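# Build a criss-cross stack from four wooden strips

## Task

Four loose wooden strips, all the same colour, sit on the table between the two rows. Arrange them in a criss-cross stack. Two strips lie flat on the table, next to each other and not touching. The other two lie flat on top, crossing both lower strips, also not touching each other.

## Robot and tools

Robot: two arms, left_arm and right_arm, each with a two-finger gripper and a wrist camera. In the shared scene frame the origin is on the table top midway between the arms. +x points out over the table, +z points up, and left_arm sits on the +y side. The names left and right do not mean sides of an image. Base positions: left_arm at (-0.016, +0.350, 0) m, right_arm at (+0.027, -0.335, 0) m, each turned slightly about z. Each gripper's fingers point along its own +z axis and close along its own y axis. The reported end_effector_position is the point between the finger pads, about 1 cm behind the tips.

Row format, shared by every motion tool: one flat list for both arms. It holds 14 numbers, each in [-1, 1]: dx, dy, dz, rx, ry, rz, opening for left_arm, then the same seven for right_arm. Send all 14 even when only one arm moves. dx to rz are an offset, not a pose. They are measured in that gripper's own axes, starting from its measured pose at the start of the action; for the first action of a call, that is the last pose a result reported. A value of 1.0 means 0.6 m of travel or 180 degrees of turn. rx, ry, rz form a single rotation vector. The opening is absolute, not an offset: +1 is fully open (0.094 m) and -1 is closed. A row may carry 12 extra numbers from 0 to 1. These scale each joint's stiffness, left_arm's six joints then right_arm's six, in Joint positions order, and stay in force until replaced.

execute_actions(actions): a list of actions run one after another. Each action is a table of up to 15 rows, and each row lasts one control step of 1/30 s. If fewer than 15 rows are given, the last row repeats. Every row in an action is measured from the action's start pose, not from the row before. An empty list only returns the current state and images.

move(target, speed, blocking): target is one 14-number row as above, an offset from the pose in the latest result that shows one. Each gripper follows a straight line toward its goal, and both paths finish together, lasting 0.5 to 10 s; longer paths stop short after 10 s. speed is the top path speed in m/s, 0.002 to 0.5, default 0.25; turning is capped at twice that in rad/s. The opening is sent when the move begins. Paths ignore obstacles and the other arm, and a gripper can lag, drift, or overshoot the speed, most of all near full reach. blocking=false returns after 0.5 s while the arm keeps going; until a result shows the move has ended, other moves and actions are refused, so use wait or stop first. The result adds a move: line giving the ending (done, off_target, moving, held, fault), the limits that acted (paced means the sent pose was clipped; held means a check blocked some steps, after which the arm may jump ahead fast), and each gripper's distance from its goal.

wait(seconds): 0 to 10 s; both arms keep their last command and any running move continues. stop(): brakes a running move, needing room to slow down; fingers keep moving. zoom_image(camera, region): closer view of part of the latest image from cam_high, cam_low, cam_left_wrist or cam_right_wrist; region is [x0, y0, x1, y1] in pixels, origin top-left, at most 504 by 504. read_manual(section): licence texts only. finished_scene(scene): ends the current scene, given by its number, once the robot has held the last command; it cannot be undone and reports success.

Results: a state line per arm with gripper position in metres and orientation as quat_wxyz, in the scene frame (less accurate at long reach); Hand target lines showing where the controller is now driving each gripper; grip_measured on the same scale as the commanded opening (the last Joint positions number is the opening in metres, each gripper off by up to about 1 mm); pose unreachable lines when a clearance check altered a command; FAULT and MOTOR HOT lines. Images come from cam_high and cam_low (504x504) and both wrist cameras (616x616, fisheye); calibration is supplied and may be slightly off.

Controller behaviour: each step, the commanded pose is clipped to within 70 mm and 16 degrees of the current one, so large offsets take several actions and the arm stops at its last clipped pose. Position wins over orientation when both cannot be met. Arms tend to end a centimetre or more low and can sag further under repeated zero offsets; to hold an arm still, first send the offset back to its intended pose, then zeros, raising the aim if it still sits low. Elbows never fully straighten. The robot holds its last command while you are composing a reply.

Gripping: to hold a strip, command an opening below grip_measured; about 0.03 below is firm, less is gentler. Pads push up to roughly 50 to 62 N and spike on first contact; very thin parts get less force.

Avoid: dropping strips or knocking anything off the table (that fails the task); fast or deep contacts, since speed and overshoot past contact raise force; arms colliding or pressing each other; holding loads long, which heats motors (warning at 75 °C, arm halted at 90 °C, arm collapses at 100 °C). Expect occasional brief tugs on a held part or nudges to loose ones.

Each tool is called after "Emit:" by a JSON object that holds its "api" and its "payload".

## Session

I'll start by looking at the scene.

Emit:
{"api": "execute_actions", "payload": {"actions": []}}

Scene clock: 0.00 s.
left_arm: end_effector_position=(+0.4076, +0.4357, +0.1895) grip_measured=+1.000 end_effector_quat_wxyz=(+0.509, -0.476, +0.707, +0.118) | right_arm: end_effector_position=(+0.4430, -0.5536, +0.3860) grip_measured=+1.000 end_effector_quat_wxyz=(+0.382, -0.157, +0.886, -0.209)
Joint positions: left_arm=[-0.271  1.568  1.059 -0.19  -0.788 -0.902  0.094] | right_arm=[-0.524  1.838  2.325 -1.169 -0.177 -0.817  0.094]
Joint velocities: left_arm=[-0.007  0.007 -0.046  0.037  0.051  0.022  0.   ] | right_arm=[ 0.002 -0.002  0.007  0.051 -0.007 -0.037  0.   ]
Motor temperatures (°C, as the motors report them): left_arm=[32 29 30 28 31 31] | right_arm=[29 28 29 32 32 30]
Hand target (left_arm): +0.407, +0.437, +0.194; +0.512, -0.477, +0.704, +0.121
Hand target (right_arm): +0.442, -0.551, +0.395; +0.392, -0.156, +0.881, -0.213
Joint stiffness scale: left_arm=[1. 1. 1. 1. 1. 1.] | right_arm=[1. 1. 1. 1. 1. 1.]

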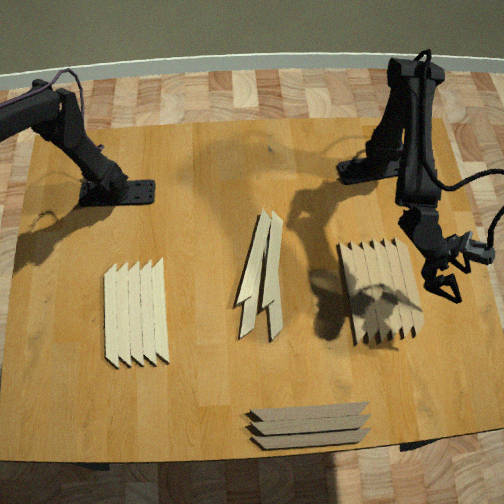

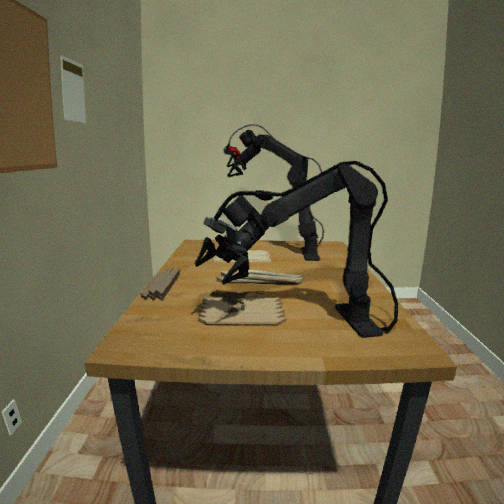

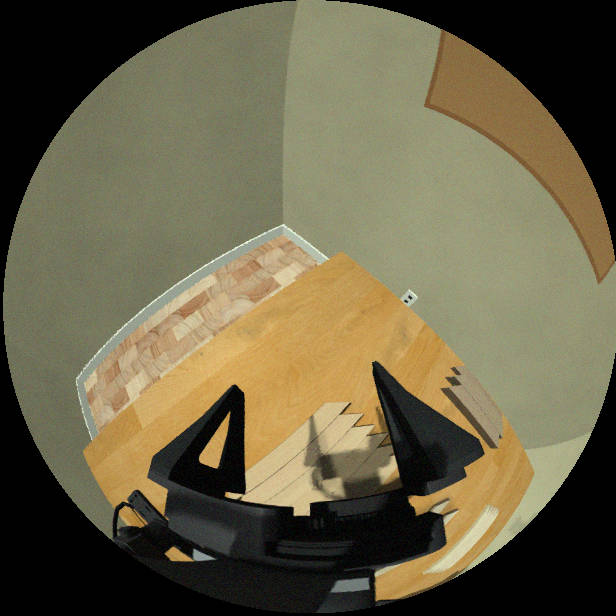

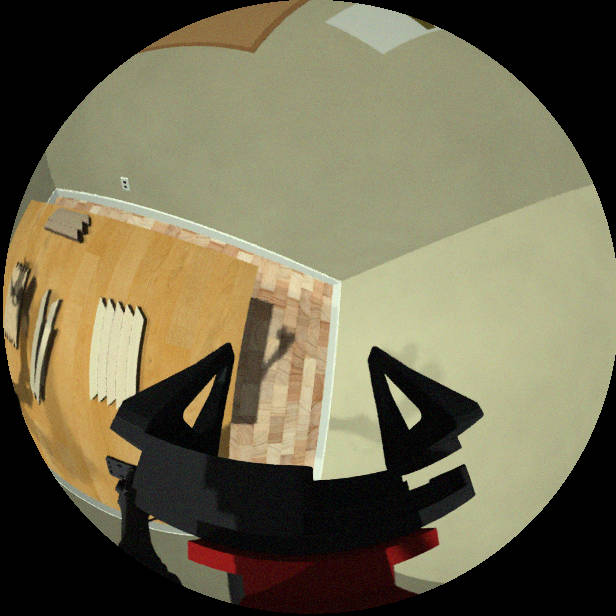

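Emit:
{"api": "zoom_image", "payload": {"camera": "cam_high", "region": [200, 190, 340, 360]}}

Emit:
{"api": "zoom_image", "payload": {"camera": "cam_low", "region": [180, 240, 340, 320]}}

Region (200, 190, 340, 360) of cam_high's 504x504 image, scaled by 2.965, with more detail than that image has; it fills the left 415 columns of this view, and the rest is white.

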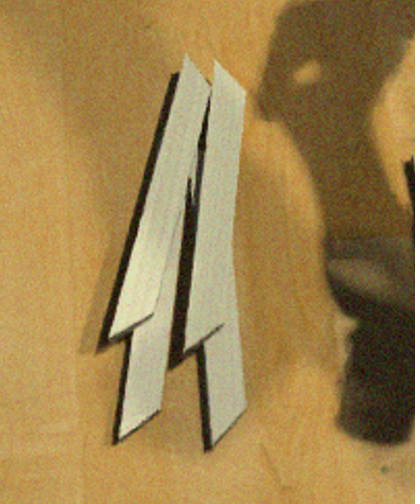

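Region (180, 240, 340, 320) of cam_low's 504x504 image, scaled by 3.150, with more detail than that image has.

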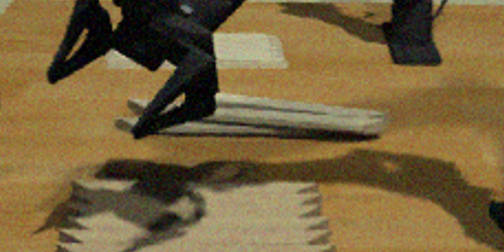

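Emit:
{"api": "move", "payload": {"target": [0.1863,0.049,-0.3047,0.1192,0.3572,0.3894,0.1,-0.0224,0.924,-0.078,-0.0972,0.2755,0.1995,0.0], "speed": 0.3}}

Scene clock: 60.70 s.
left_arm: end_effector_position=(+0.2657, +0.2768, +0.1670) grip_measured=+0.103 end_effector_quat_wxyz=(-0.005, +0.089, +0.996, +0.008) | right_arm: end_effector_position=(+0.3557, -0.0609, +0.1384) grip_measured=+0.002 end_effector_quat_wxyz=(+0.007, +0.156, +0.988, -0.005)
Joint positions: left_arm=[-0.439  1.662  1.556 -1.478 -0.015 -0.089  0.052] | right_arm=[ 0.729  2.237  2.24  -1.573  0.017  1.014  0.047]
Joint velocities: left_arm=[ 0.007  0.002  0.002 -0.066  0.022  0.081 -0.001] | right_arm=[ 0.007 -0.012  0.002 -0.037 -0.007  0.007  0.001]
Motor temperatures (°C, as the motors report them): left_arm=[32 32 33 33 31 31] | right_arm=[29 30 30 36 32 30]
Hand target (left_arm): +0.269, +0.272, +0.170; -0.003, +0.096, +0.995, +0.004
Hand target (right_arm): +0.357, -0.059, +0.148; +0.014, +0.160, +0.987, +0.003
Off the commanded pose (left_arm): 0.008 m, 1 deg.
Off the commanded pose (right_arm): 0.014 m, 1 deg.
Joint stiffness scale: left_arm=[1. 1. 1. 1. 1. 1.] | right_arm=[1. 1. 1. 1. 1. 1.]
joint sent to its limit (right arm) — the command would take joint 4 (wrist pitch) past its lower limit, so that joint was sent only as far as its limit.
move: off_target (right_arm)
camera_calibration (this result's frames):
cam_left_wrist: T_world_to_cam=[[-0.411005, -0.911515, 0.0146553, 0.358307], [-0.754333, 0.349071, 0.555996, 0.0642232], [-0.511914, 0.217462, -0.831056, 0.318456], [0, 0, 0, 1]] pos_world=[0.358734, 0.234931, 0.223696]
cam_right_wrist: T_world_to_cam=[[-0.250809, -0.966692, 0.0510129, 0.0149457], [-0.837088, 0.243046, 0.490115, 0.283108], [-0.486189, 0.0802229, -0.870164, 0.404272], [0, 0, 0, 1]] pos_world=[0.437288, -0.0867925, 0.212265]

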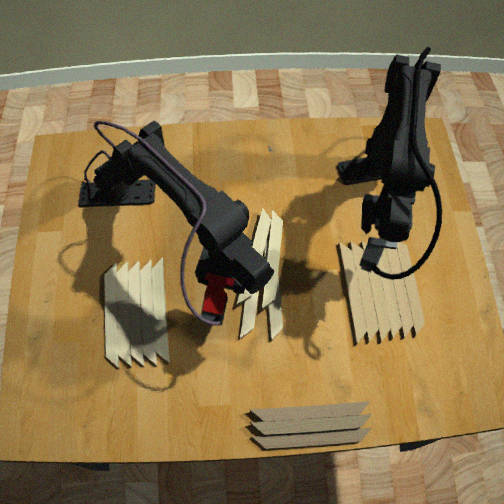

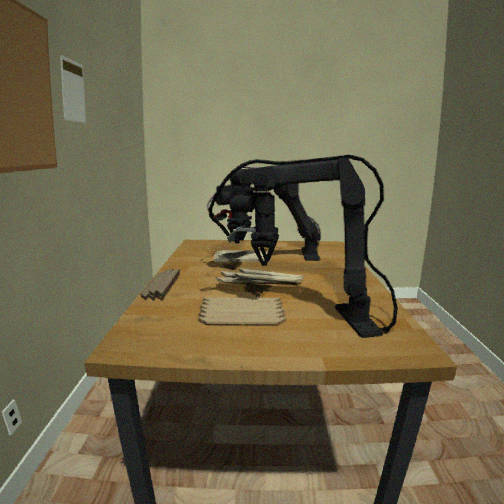

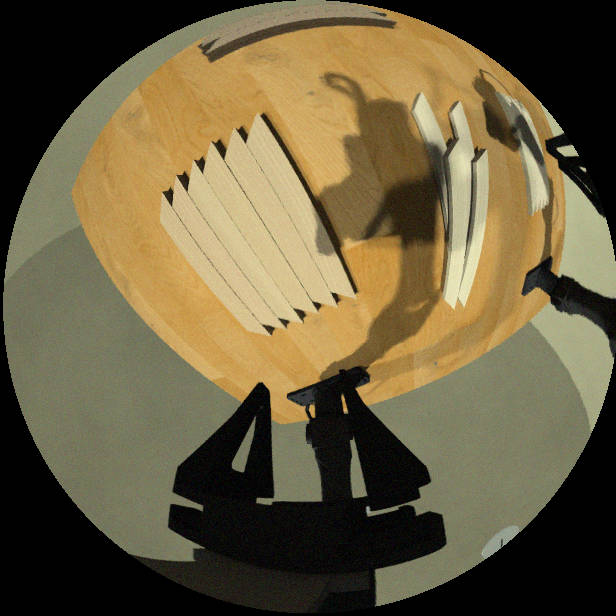

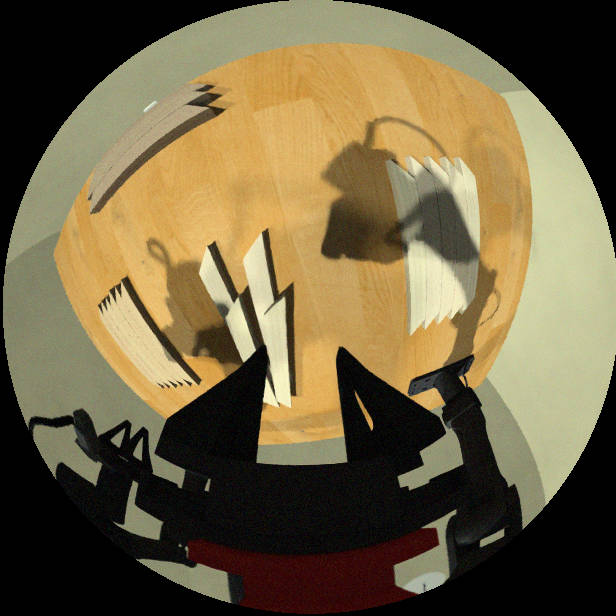

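Emit:
{"api": "zoom_image", "payload": {"camera": "cam_right_wrist", "region": [180, 210, 380, 430]}}

Emit:
{"api": "zoom_image", "payload": {"camera": "cam_left_wrist", "region": [380, 80, 540, 320]}}

Region (180, 210, 380, 430) of cam_right_wrist's 616x616 image, scaled by 2.291, with more detail than that image has; it fills the left 458 columns of this view, and the rest is white.

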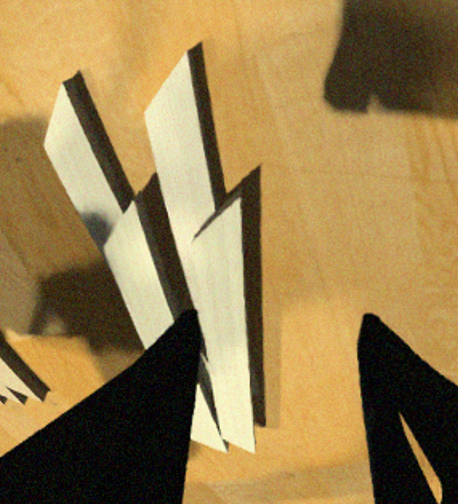

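Region (380, 80, 540, 320) of cam_left_wrist's 616x616 image, scaled by 2.100, with more detail than that image has.

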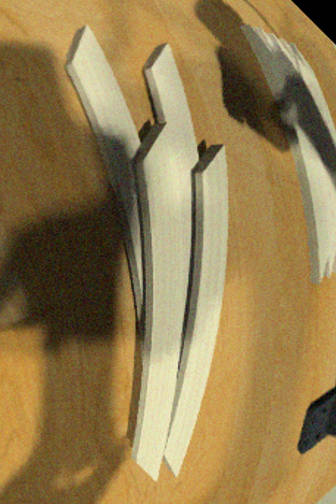

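Emit:
{"api": "zoom_image", "payload": {"camera": "cam_low", "region": [205, 255, 315, 300]}}

Emit:
{"api": "zoom_image", "payload": {"camera": "cam_right_wrist", "region": [190, 220, 310, 330]}}

Region (205, 255, 315, 300) of cam_low's 504x504 image, scaled by 4.582, with more detail than that image has; it fills the top 206 rows of this view, and the rest is white.

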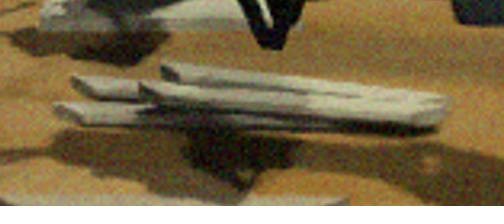

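Region (190, 220, 310, 330) of cam_right_wrist's 616x616 image, scaled by 4.200, with more detail than that image has; it fills the top 462 rows of this view, and the rest is white.

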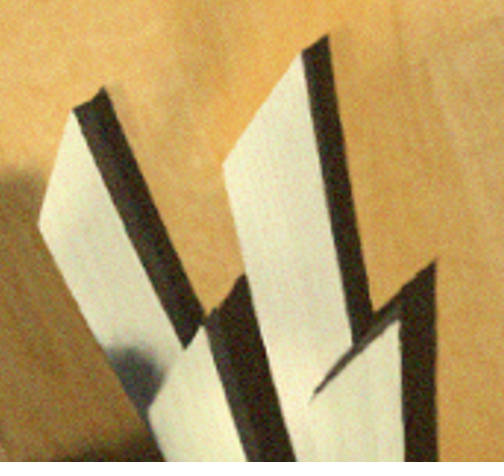

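Emit:
{"api": "move", "payload": {"target": [-0.0068,-0.0068,-0.005,0,0,0,0.1,0.1621,0.0464,0.1195,-0.0025,0.0049,0.0003,-0.064], "speed": 0.15}}

Scene clock: 94.53 s.
left_arm: end_effector_position=(+0.2638, +0.2757, +0.1670) grip_measured=+0.103 end_effector_quat_wxyz=(-0.008, +0.088, +0.996, +0.009) | right_arm: end_effector_position=(+0.2721, -0.0059, +0.0557) grip_measured=-0.062 end_effector_quat_wxyz=(-0.010, +0.153, +0.988, -0.015)
Joint positions: left_arm=[-0.444  1.662  1.556 -1.484 -0.014 -0.097  0.052] | right_arm=[ 0.956  2.173  1.805 -1.239 -0.003  1.235  0.044]
Joint velocities: left_arm=[ 0.007  0.017 -0.002  0.007  0.022 -0.007 -0.   ] | right_arm=[ 0.002 -0.022 -0.017  0.037 -0.081 -0.007  0.   ]
Motor temperatures (°C, as the motors report them): left_arm=[32 31 33 31 31 31] | right_arm=[29 32 31 34 32 30]
Hand target (left_arm): +0.269, +0.272, +0.170; -0.005, +0.089, +0.996, +0.008
Hand target (right_arm): +0.275, -0.005, +0.064; +0.002, +0.157, +0.988, -0.002
Off the commanded pose (left_arm): 0.007 m, 0 deg.
Off the commanded pose (right_arm): 0.009 m, 2 deg.
Joint stiffness scale: left_arm=[1. 1. 1. 1. 1. 1.] | right_arm=[1. 1. 1. 1. 1. 1.]
move: done
camera_calibration (this result's frames):
cam_left_wrist: T_world_to_cam=[[-0.408469, -0.912629, 0.0161952, 0.355904], [-0.751945, 0.346503, 0.560816, 0.0624651], [-0.517429, 0.216898, -0.827782, 0.318826], [0, 0, 0, 1]] pos_world=[0.357315, 0.234011, 0.223123]
cam_right_wrist: T_world_to_cam=[[-0.242995, -0.967172, 0.0743758, 0.0479695], [-0.820416, 0.245822, 0.516226, 0.234362], [-0.517562, 0.0644213, -0.853217, 0.294822], [0, 0, 0, 1]] pos_world=[0.356519, -0.0302093, 0.126996]

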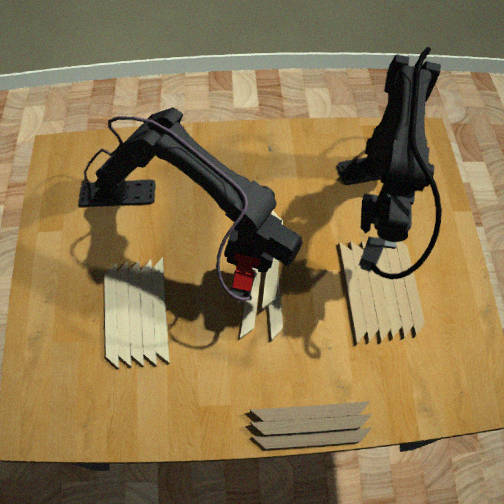

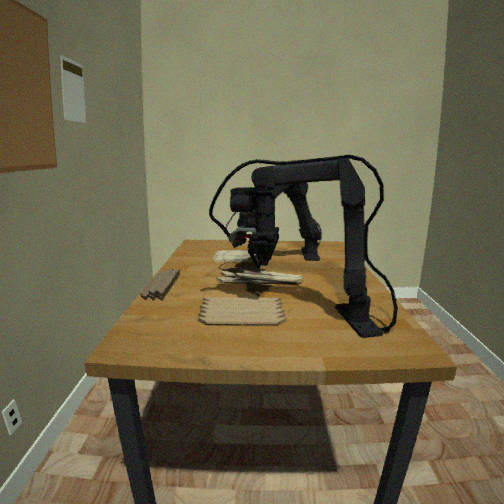

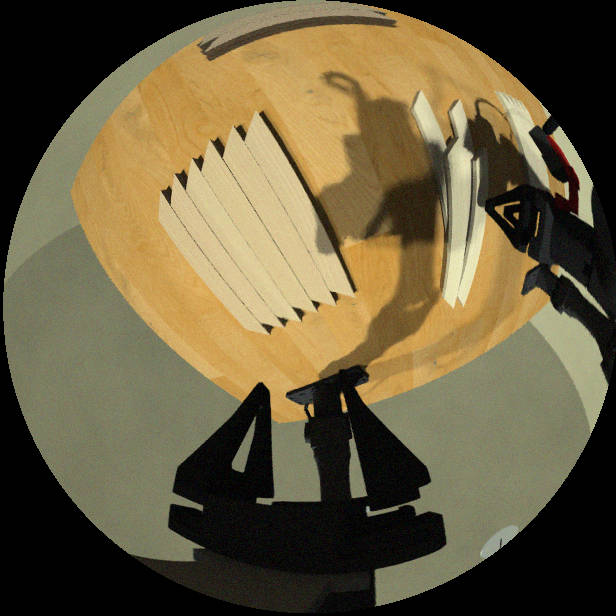

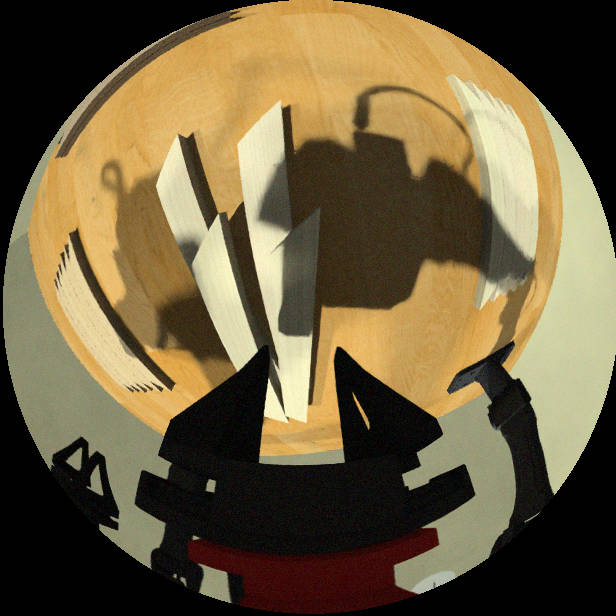

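Emit:
{"api": "zoom_image", "payload": {"camera": "cam_right_wrist", "region": [210, 190, 390, 430]}}

Region (210, 190, 390, 430) of cam_right_wrist's 616x616 image, scaled by 2.100, with more detail than that image has; it fills the left 378 columns of this view, and the rest is white.

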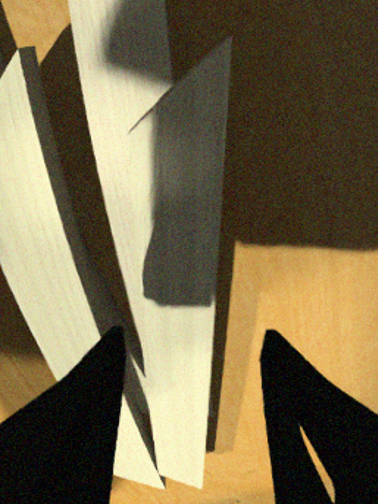

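Emit:
{"api": "move", "payload": {"target": [-0.009,-0.005,-0.005,0,0,0,0.1,-0.0039,0.0046,0.0326,-0.018,-0.009,-0.0034,-0.064], "speed": 0.05}}

Scene clock: 107.90 s.
left_arm: end_effector_position=(+0.2623, +0.2761, +0.1670) grip_measured=+0.103 end_effector_quat_wxyz=(-0.011, +0.087, +0.996, +0.009) | right_arm: end_effector_position=(+0.2720, -0.0056, +0.0285) grip_measured=-0.062 end_effector_quat_wxyz=(-0.003, +0.152, +0.988, -0.002)
Joint positions: left_arm=[-0.444  1.662  1.556 -1.49  -0.014 -0.1    0.052] | right_arm=[ 0.956  2.164  1.681 -1.094 -0.004  1.231  0.044]
Joint velocities: left_arm=[-0.002  0.012 -0.007 -0.095 -0.095  0.007  0.001] | right_arm=[ 0.012  0.002  0.002 -0.022 -0.081  0.037  0.   ]
Motor temperatures (°C, as the motors report them): left_arm=[32 31 33 30 31 31] | right_arm=[29 33 30 34 32 30]
Hand target (left_arm): +0.268, +0.272, +0.170; -0.008, +0.088, +0.996, +0.008
Hand target (right_arm): +0.275, -0.004, +0.036; +0.009, +0.148, +0.989, +0.010
Off the commanded pose (left_arm): 0.008 m, 0 deg.
Off the commanded pose (right_arm): 0.008 m, 2 deg.
Joint stiffness scale: left_arm=[1. 1. 1. 1. 1. 1.] | right_arm=[1. 1. 1. 1. 1. 1.]
move: done
camera_calibration (this result's frames):
cam_left_wrist: T_world_to_cam=[[-0.405586, -0.913899, 0.0170104, 0.355139], [-0.74972, 0.343255, 0.56577, 0.0606914], [-0.522896, 0.216716, -0.824387, 0.318927], [0, 0, 0, 1]] pos_world=[0.356306, 0.234612, 0.222541]
cam_right_wrist: T_world_to_cam=[[-0.240345, -0.969596, 0.0460231, 0.0502456], [-0.829927, 0.229852, 0.508321, 0.25093], [-0.503444, 0.0839765, -0.859937, 0.267975], [0, 0, 0, 1]] pos_world=[0.35524, -0.0314624, 0.100576]

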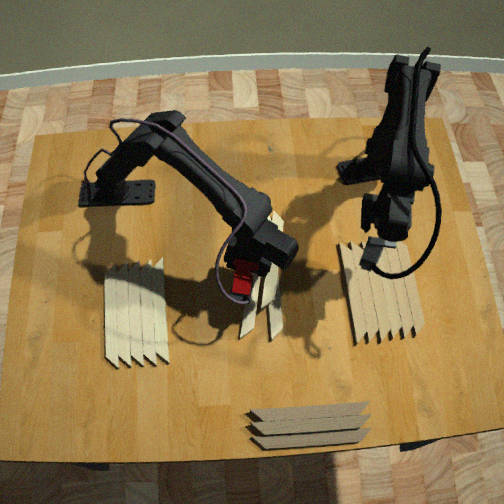

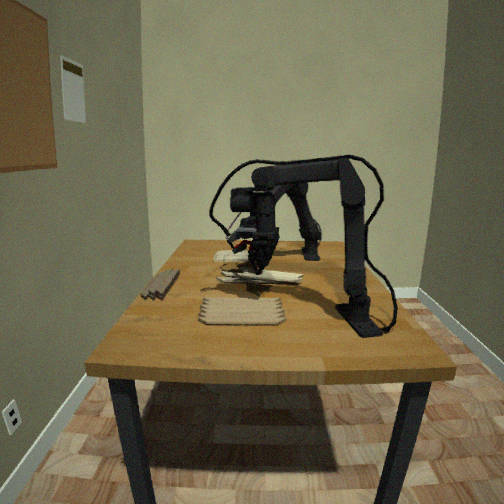

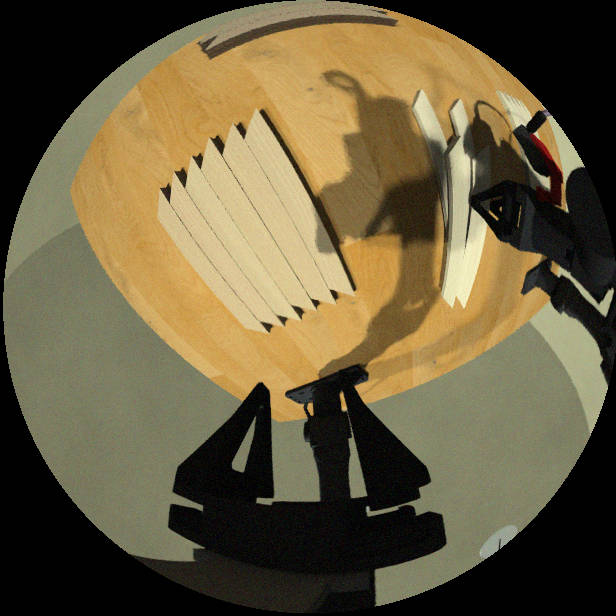

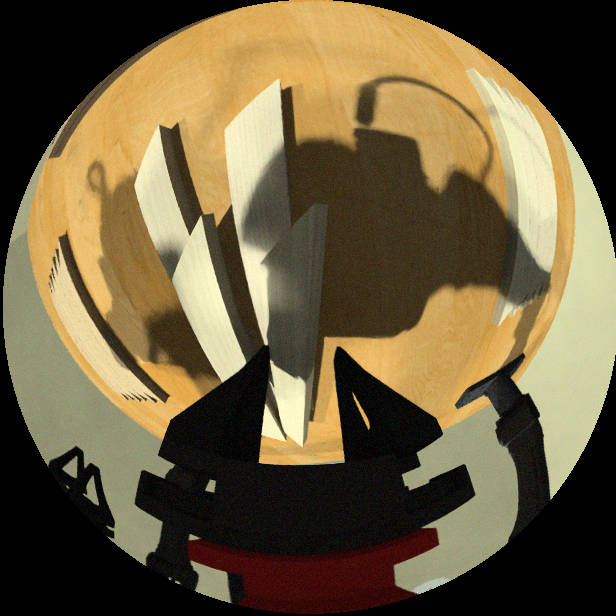

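Emit:
{"api": "zoom_image", "payload": {"camera": "cam_right_wrist", "region": [230, 280, 380, 460]}}

Region (230, 280, 380, 460) of cam_right_wrist's 616x616 image, scaled by 2.800, with more detail than that image has.

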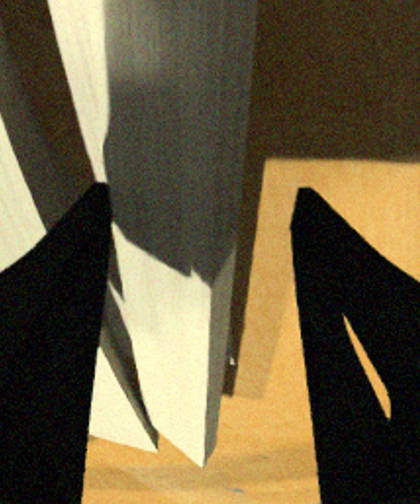

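Emit:
{"api": "move", "payload": {"target": [-0.011,-0.005,-0.005,0,0,0,0.1,-0.004,0.0107,-0.0125,-0.0087,-0.0064,-0.0026,-0.064], "speed": 0.03}}

Scene clock: 116.90 s.
left_arm: end_effector_position=(+0.2641, +0.2756, +0.1667) grip_measured=+0.103 end_effector_quat_wxyz=(-0.014, +0.085, +0.996, +0.010) | right_arm: end_effector_position=(+0.2724, -0.0051, +0.0285) grip_measured=-0.062 end_effector_quat_wxyz=(-0.003, +0.152, +0.988, -0.001)
Joint positions: left_arm=[-0.444  1.675  1.57  -1.497 -0.014 -0.103  0.052] | right_arm=[ 0.956  2.164  1.681 -1.092 -0.004  1.231  0.044]
Joint velocities: left_arm=[-0.022 -0.007  0.002 -0.081 -0.051  0.051 -0.   ] | right_arm=[-0.007 -0.002 -0.012  0.007  0.007 -0.037  0.001]
Motor temperatures (°C, as the motors report them): left_arm=[32 31 34 30 31 31] | right_arm=[29 33 30 34 32 30]
Hand target (left_arm): +0.268, +0.272, +0.170; -0.011, +0.087, +0.996, +0.009
Hand target (right_arm): +0.276, -0.000, +0.036; +0.009, +0.148, +0.989, +0.010
Off the commanded pose (left_arm): 0.006 m, 0 deg.
Off the commanded pose (right_arm): 0.010 m, 2 deg.
Joint stiffness scale: left_arm=[1. 1. 1. 1. 1. 1.] | right_arm=[1. 1. 1. 1. 1. 1.]
move: done
camera_calibration (this result's frames):
cam_left_wrist: T_world_to_cam=[[-0.403031, -0.915011, 0.0179081, 0.354885], [-0.746905, 0.340168, 0.57133, 0.0615061], [-0.528865, 0.216888, -0.820525, 0.320581], [0, 0, 0, 1]] pos_world=[0.358513, 0.234271, 0.221549]
cam_right_wrist: T_world_to_cam=[[-0.240417, -0.969692, 0.0435667, 0.0509455], [-0.830741, 0.228767, 0.50748, 0.251381], [-0.502066, 0.0858141, -0.860561, 0.267779], [0, 0, 0, 1]] pos_world=[0.355523, -0.0310854, 0.10065]

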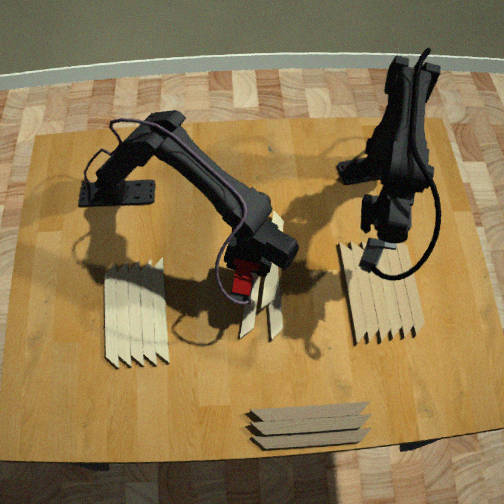

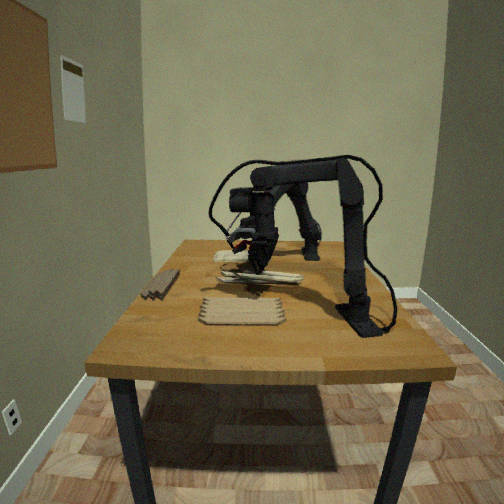

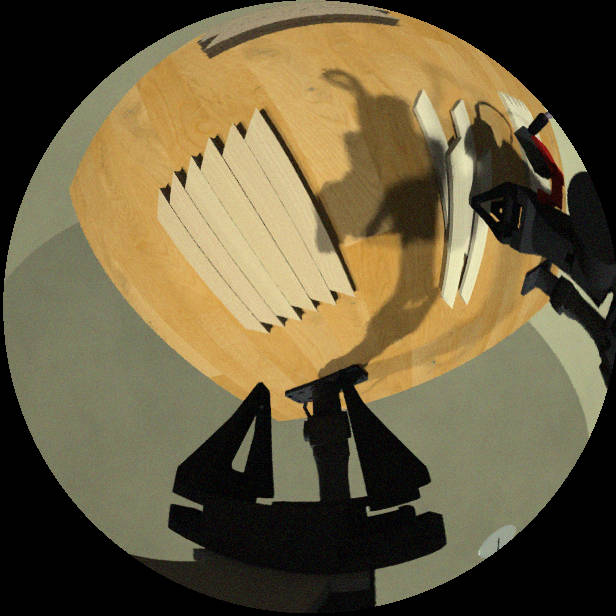

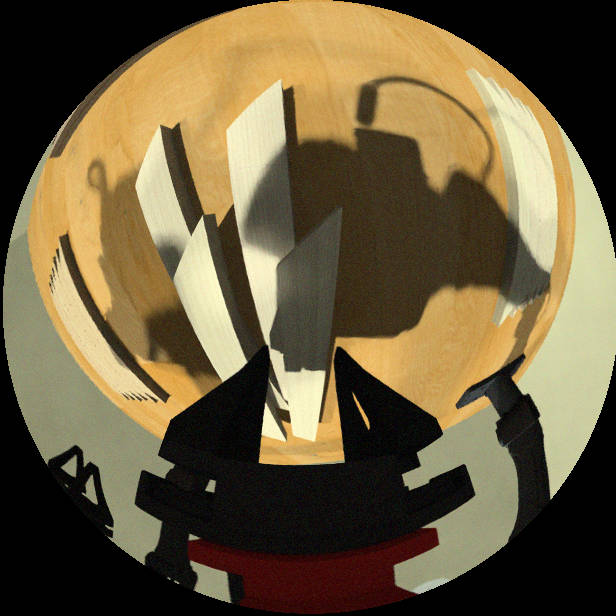

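Emit:
{"api": "zoom_image", "payload": {"camera": "cam_right_wrist", "region": [220, 190, 400, 460]}}

Region (220, 190, 400, 460) of cam_right_wrist's 616x616 image, scaled by 1.867, with more detail than that image has.

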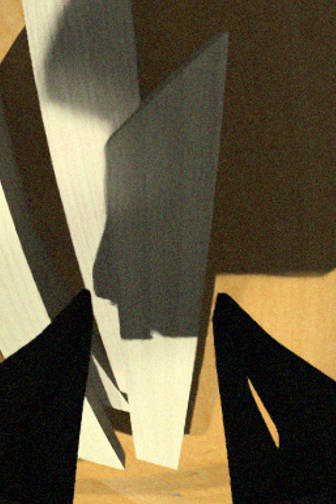

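Emit:
{"api": "move", "payload": {"target": [-0.008,-0.005,-0.005,0,0,0,0.1,-0.0033,0.0012,-0.001,-0.008,-0.0064,-0.0026,-0.064], "speed": 0.03}}

Scene clock: 120.83 s.
left_arm: end_effector_position=(+0.2627, +0.2760, +0.1668) grip_measured=+0.103 end_effector_quat_wxyz=(-0.017, +0.084, +0.996, +0.010) | right_arm: end_effector_position=(+0.2711, -0.0067, +0.0224) grip_measured=-0.062 end_effector_quat_wxyz=(-0.003, +0.151, +0.988, -0.001)
Joint positions: left_arm=[-0.444  1.675  1.57  -1.503 -0.014 -0.105  0.052] | right_arm=[ 0.956  2.164  1.656 -1.068 -0.005  1.231  0.044]
Joint velocities: left_arm=[ 0.007  0.022  0.002 -0.066 -0.022 -0.051 -0.001] | right_arm=[ 0.002  0.002 -0.007 -0.022  0.022  0.022 -0.   ]
Motor temperatures (°C, as the motors report them): left_arm=[32 31 34 30 31 31] | right_arm=[29 33 30 34 32 30]
Hand target (left_arm): +0.268, +0.272, +0.169; -0.014, +0.086, +0.996, +0.010
Hand target (right_arm): +0.274, -0.005, +0.029; +0.009, +0.148, +0.989, +0.010
Off the commanded pose (left_arm): 0.008 m, 0 deg.
Off the commanded pose (right_arm): 0.008 m, 2 deg.
Joint stiffness scale: left_arm=[1. 1. 1. 1. 1. 1.] | right_arm=[1. 1. 1. 1. 1. 1.]
move: done
camera_calibration (this result's frames):
cam_left_wrist: T_world_to_cam=[[-0.400488, -0.916113, 0.0186106, 0.354202], [-0.744684, 0.337246, 0.575944, 0.0597778], [-0.533906, 0.2168, -0.817278, 0.320622], [0, 0, 0, 1]] pos_world=[0.357551, 0.234819, 0.221017]
cam_right_wrist: T_world_to_cam=[[-0.239614, -0.969817, 0.0451678, 0.0490746], [-0.830178, 0.228791, 0.508389, 0.253615], [-0.503378, 0.0843199, -0.859942, 0.262311], [0, 0, 0, 1]] pos_world=[0.354347, -0.0325495, 0.0944208]

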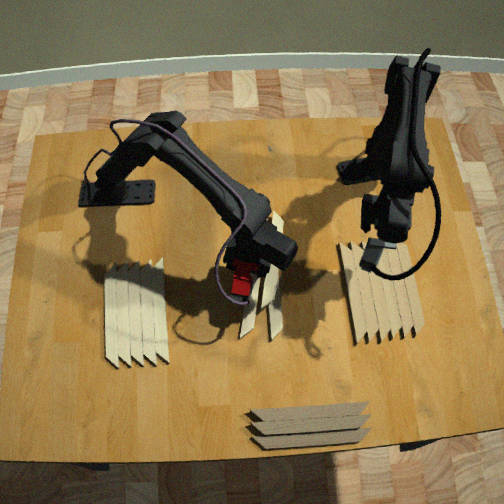

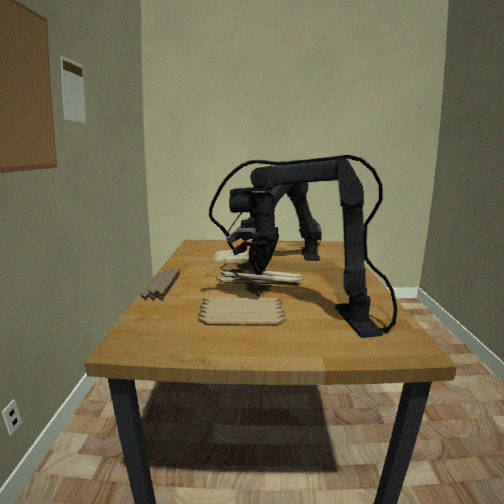

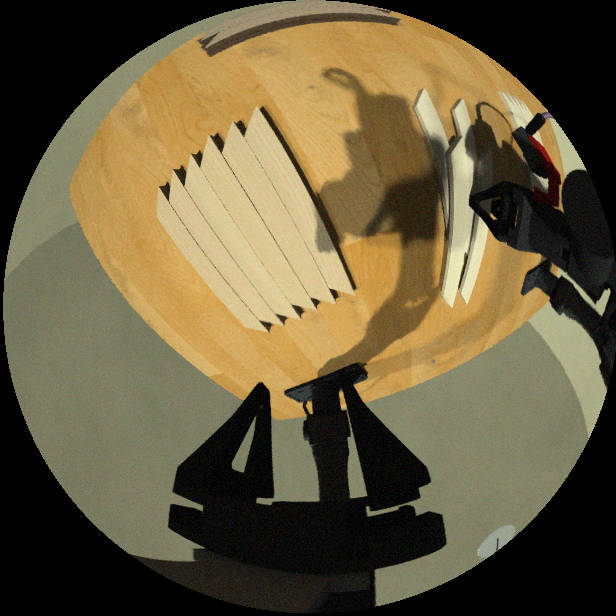

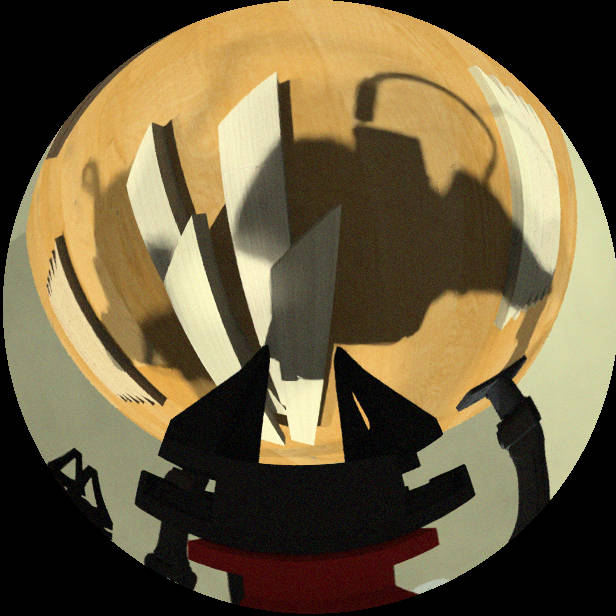

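Emit:
{"api": "zoom_image", "payload": {"camera": "cam_right_wrist", "region": [235, 290, 375, 460]}}

Emit:
{"api": "zoom_image", "payload": {"camera": "cam_low", "region": [205, 245, 315, 300]}}

Region (235, 290, 375, 460) of cam_right_wrist's 616x616 image, scaled by 2.965, with more detail than that image has; it fills the left 415 columns of this view, and the rest is white.

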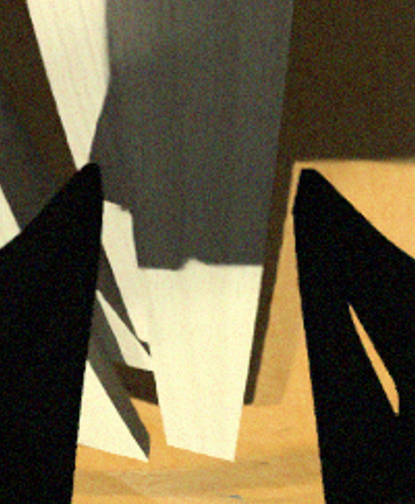

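Region (205, 245, 315, 300) of cam_low's 504x504 image, scaled by 4.582, with more detail than that image has.

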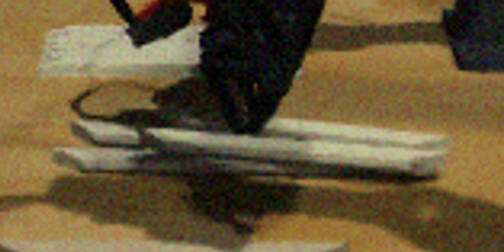

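Emit:
{"api": "execute_actions", "payload": {"actions": [[[-0.008,-0.005,-0.005,0,0,0,0.1,-0.0038,0.0042,-0.011,-0.008,-0.0064,-0.0026,-0.12],[-0.008,-0.005,-0.005,0,0,0,0.1,-0.0038,0.0042,-0.011,-0.008,-0.0064,-0.0026,-0.17],[-0.008,-0.005,-0.005,0,0,0,0.1,-0.0038,0.0042,-0.011,-0.008,-0.0064,-0.0026,-0.22],[-0.008,-0.005,-0.005,0,0,0,0.1,-0.0038,0.0042,-0.011,-0.008,-0.0064,-0.0026,-0.26],[-0.008,-0.005,-0.005,0,0,0,0.1,-0.0038,0.0042,-0.011,-0.008,-0.0064,-0.0026,-0.29],[-0.008,-0.005,-0.005,0,0,0,0.1,-0.0038,0.0042,-0.011,-0.008,-0.0064,-0.0026,-0.32],[-0.008,-0.005,-0.005,0,0,0,0.1,-0.0038,0.0042,-0.011,-0.008,-0.0064,-0.0026,-0.34],[-0.008,-0.005,-0.005,0,0,0,0.1,-0.0038,0.0042,-0.011,-0.008,-0.0064,-0.0026,-0.36],[-0.008,-0.005,-0.005,0,0,0,0.1,-0.0038,0.0042,-0.011,-0.008,-0.0064,-0.0026,-0.38],[-0.008,-0.005,-0.005,0,0,0,0.1,-0.0038,0.0042,-0.011,-0.008,-0.0064,-0.0026,-0.40],[-0.008,-0.005,-0.005,0,0,0,0.1,-0.0038,0.0042,-0.011,-0.008,-0.0064,-0.0026,-0.42],[-0.008,-0.005,-0.005,0,0,0,0.1,-0.0038,0.0042,-0.011,-0.008,-0.0064,-0.0026,-0.44]]]}}

Scene clock: 129.50 s.
left_arm: end_effector_position=(+0.2613, +0.2764, +0.1668) grip_measured=+0.103 end_effector_quat_wxyz=(-0.020, +0.083, +0.996, +0.011) | right_arm: end_effector_position=(+0.2716, -0.0060, +0.0224) grip_measured=-0.427 end_effector_quat_wxyz=(-0.003, +0.151, +0.989, +0.000)
Joint positions: left_arm=[-0.444  1.675  1.57  -1.508 -0.014 -0.108  0.052] | right_arm=[ 0.956  2.164  1.656 -1.065 -0.005  1.23   0.027]
Joint velocities: left_arm=[ 0.007  0.002  0.002 -0.051 -0.007  0.022 -0.001] | right_arm=[-0.002 -0.002  0.017  0.051 -0.007 -0.007  0.   ]
Motor temperatures (°C, as the motors report them): left_arm=[32 31 34 30 31 31] | right_arm=[29 33 30 34 32 30]
Hand target (left_arm): +0.267, +0.272, +0.169; -0.017, +0.084, +0.996, +0.010
Hand target (right_arm): +0.274, -0.005, +0.029; +0.008, +0.147, +0.989, +0.009
Off the commanded pose (left_arm): 0.008 m, 0 deg.
Off the commanded pose (right_arm): 0.007 m, 2 deg.
Joint stiffness scale: left_arm=[1. 1. 1. 1. 1. 1.] | right_arm=[1. 1. 1. 1. 1. 1.]
camera_calibration (this result's frames):
cam_left_wrist: T_world_to_cam=[[-0.39759, -0.917361, 0.0192654, 0.353483], [-0.742564, 0.334024, 0.580539, 0.0581656], [-0.538999, 0.216511, -0.814004, 0.320721], [0, 0, 0, 1]] pos_world=[0.356601, 0.235403, 0.220491]
cam_right_wrist: T_world_to_cam=[[-0.238964, -0.970119, 0.0420066, 0.049752], [-0.831398, 0.22676, 0.507304, 0.25423], [-0.501671, 0.0863032, -0.860743, 0.262074], [0, 0, 0, 1]] pos_world=[0.35473, -0.0320016, 0.0945171]

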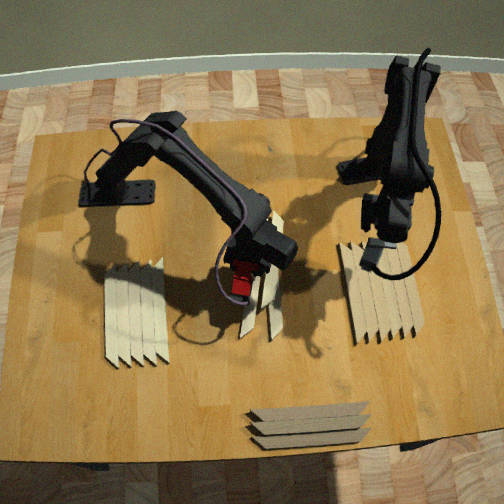

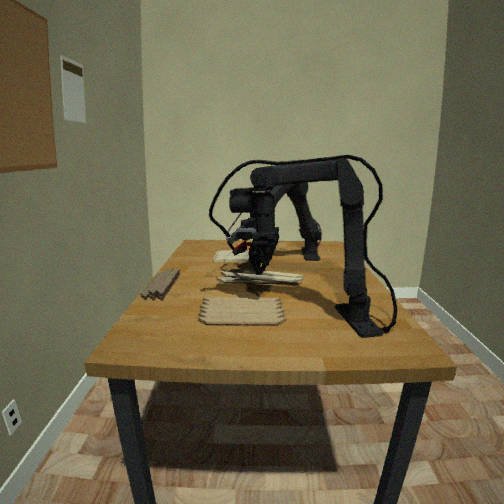

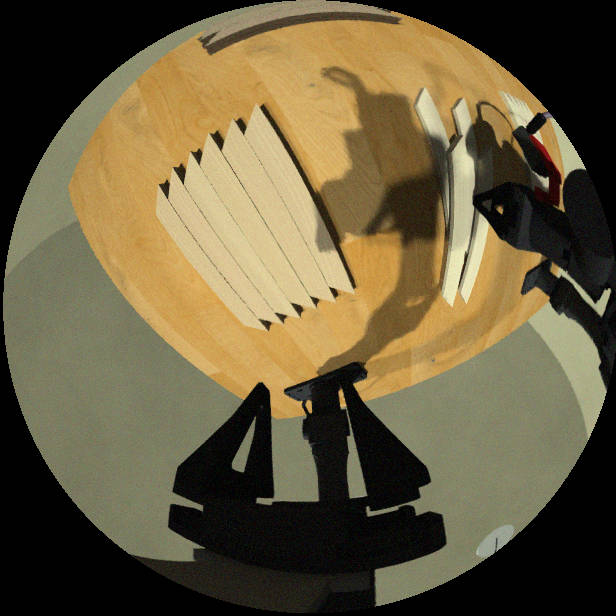

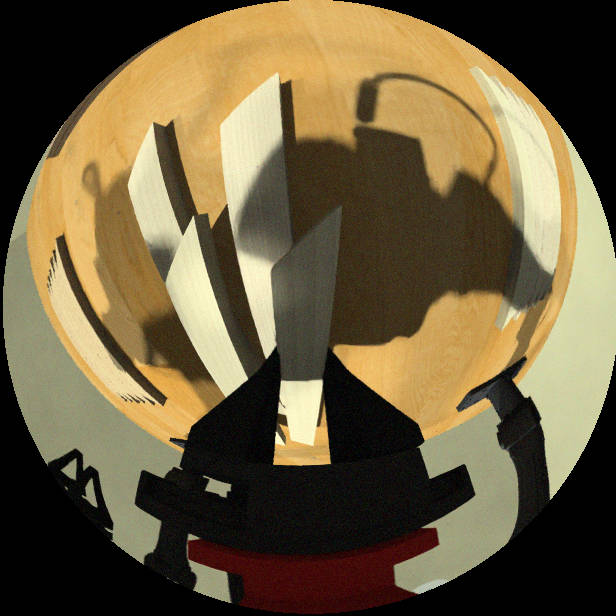

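Emit:
{"api": "zoom_image", "payload": {"camera": "cam_right_wrist", "region": [110, 60, 350, 400]}}

Region (110, 60, 350, 400) of cam_right_wrist's 616x616 image, scaled by 1.482, with more detail than that image has; it fills the left 356 columns of this view, and the rest is white.

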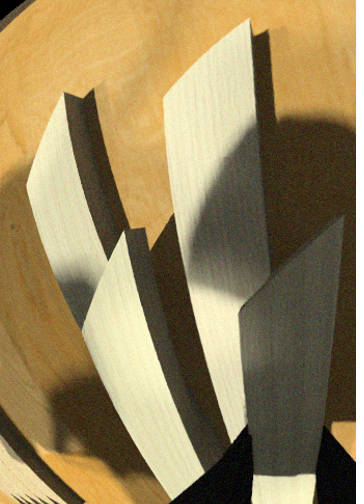

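Emit:
{"api": "move", "payload": {"target": [-0.008,-0.005,-0.005,0,0.004,0,0.1,-0.0043,0.003,-0.071,-0.007,-0.0064,-0.0026,-0.46], "speed": 0.08}}

Scene clock: 142.37 s.
left_arm: end_effector_position=(+0.2614, +0.2764, +0.1663) grip_measured=+0.103 end_effector_quat_wxyz=(-0.030, +0.081, +0.996, +0.013) | right_arm: end_effector_position=(+0.2705, -0.0075, +0.0499) grip_measured=-0.442 end_effector_quat_wxyz=(-0.002, +0.150, +0.989, +0.001)
Joint positions: left_arm=[-0.444  1.695  1.588 -1.528 -0.014 -0.111  0.052] | right_arm=[ 0.956  2.131  1.716 -1.156 -0.005  1.229  0.026]
Joint velocities: left_arm=[ 0.017 -0.007  0.022  0.007  0.022  0.007  0.001] | right_arm=[-0.007 -0.007 -0.007 -0.007  0.007 -0.066 -0.001]
Motor temperatures (°C, as the motors report them): left_arm=[32 31 34 30 31 31] | right_arm=[29 34 30 34 32 30]
Hand target (left_arm): +0.266, +0.273, +0.169; -0.026, +0.082, +0.996, +0.012
Hand target (right_arm): +0.274, -0.006, +0.065; +0.009, +0.147, +0.989, +0.010
Off the commanded pose (left_arm): 0.007 m, 0 deg.
Off the commanded pose (right_arm): 0.016 m, 2 deg.
Joint stiffness scale: left_arm=[1. 1. 1. 1. 1. 1.] | right_arm=[1. 1. 1. 1. 1. 1.]
move: off_target (right_arm)
camera_calibration (this result's frames):
cam_left_wrist: T_world_to_cam=[[-0.394736, -0.918534, 0.0218707, 0.35264], [-0.731814, 0.328709, 0.596992, 0.0543898], [-0.555546, 0.219649, -0.801949, 0.321775], [0, 0, 0, 1]] pos_world=[0.357764, 0.235356, 0.217865]
cam_right_wrist: T_world_to_cam=[[-0.237882, -0.97043, 0.0409491, 0.0466591], [-0.832006, 0.225341, 0.506939, 0.239853], [-0.501177, 0.0865219, -0.861008, 0.28522], [0, 0, 0, 1]] pos_world=[0.353604, -0.0334471, 0.122075]

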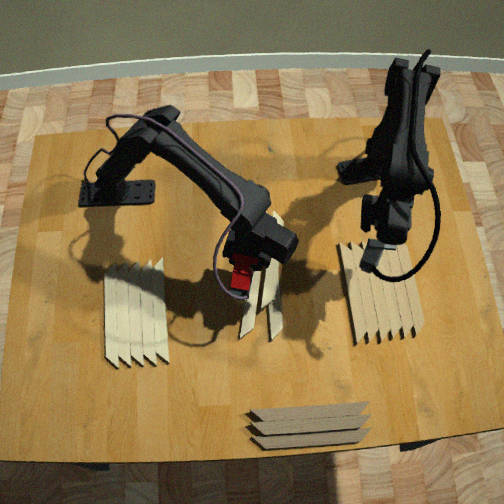

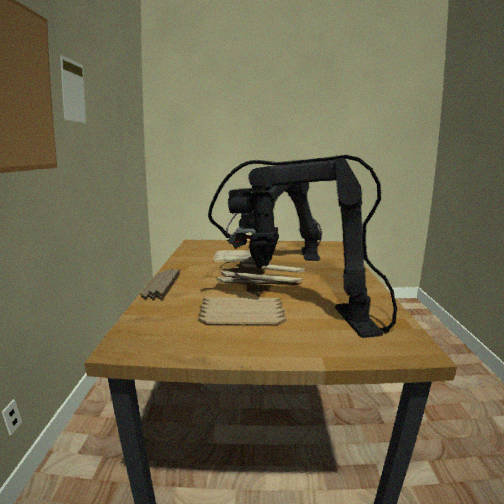

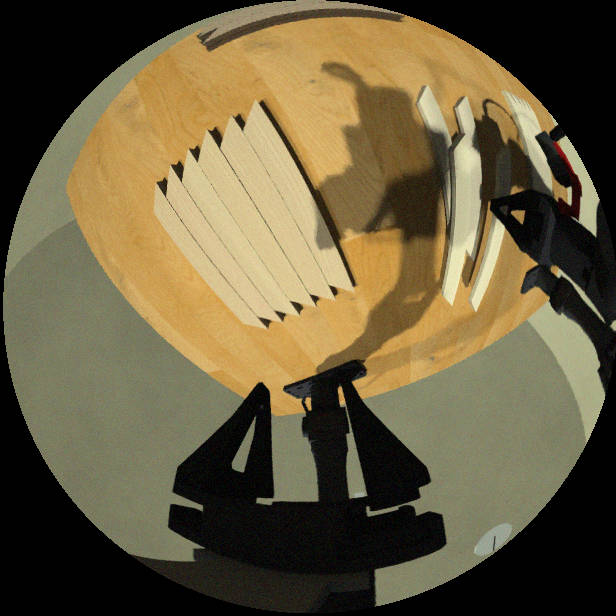

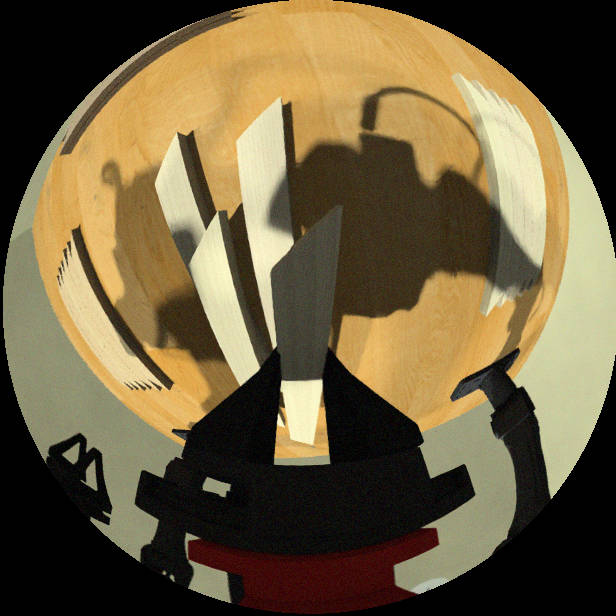

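Emit:
{"api": "zoom_image", "payload": {"camera": "cam_low", "region": [205, 240, 315, 300]}}

Region (205, 240, 315, 300) of cam_low's 504x504 image, scaled by 4.582, with more detail than that image has; it fills the top 275 rows of this view, and the rest is white.

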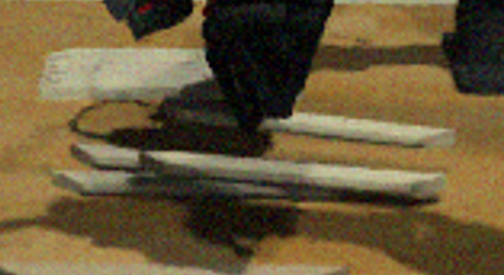

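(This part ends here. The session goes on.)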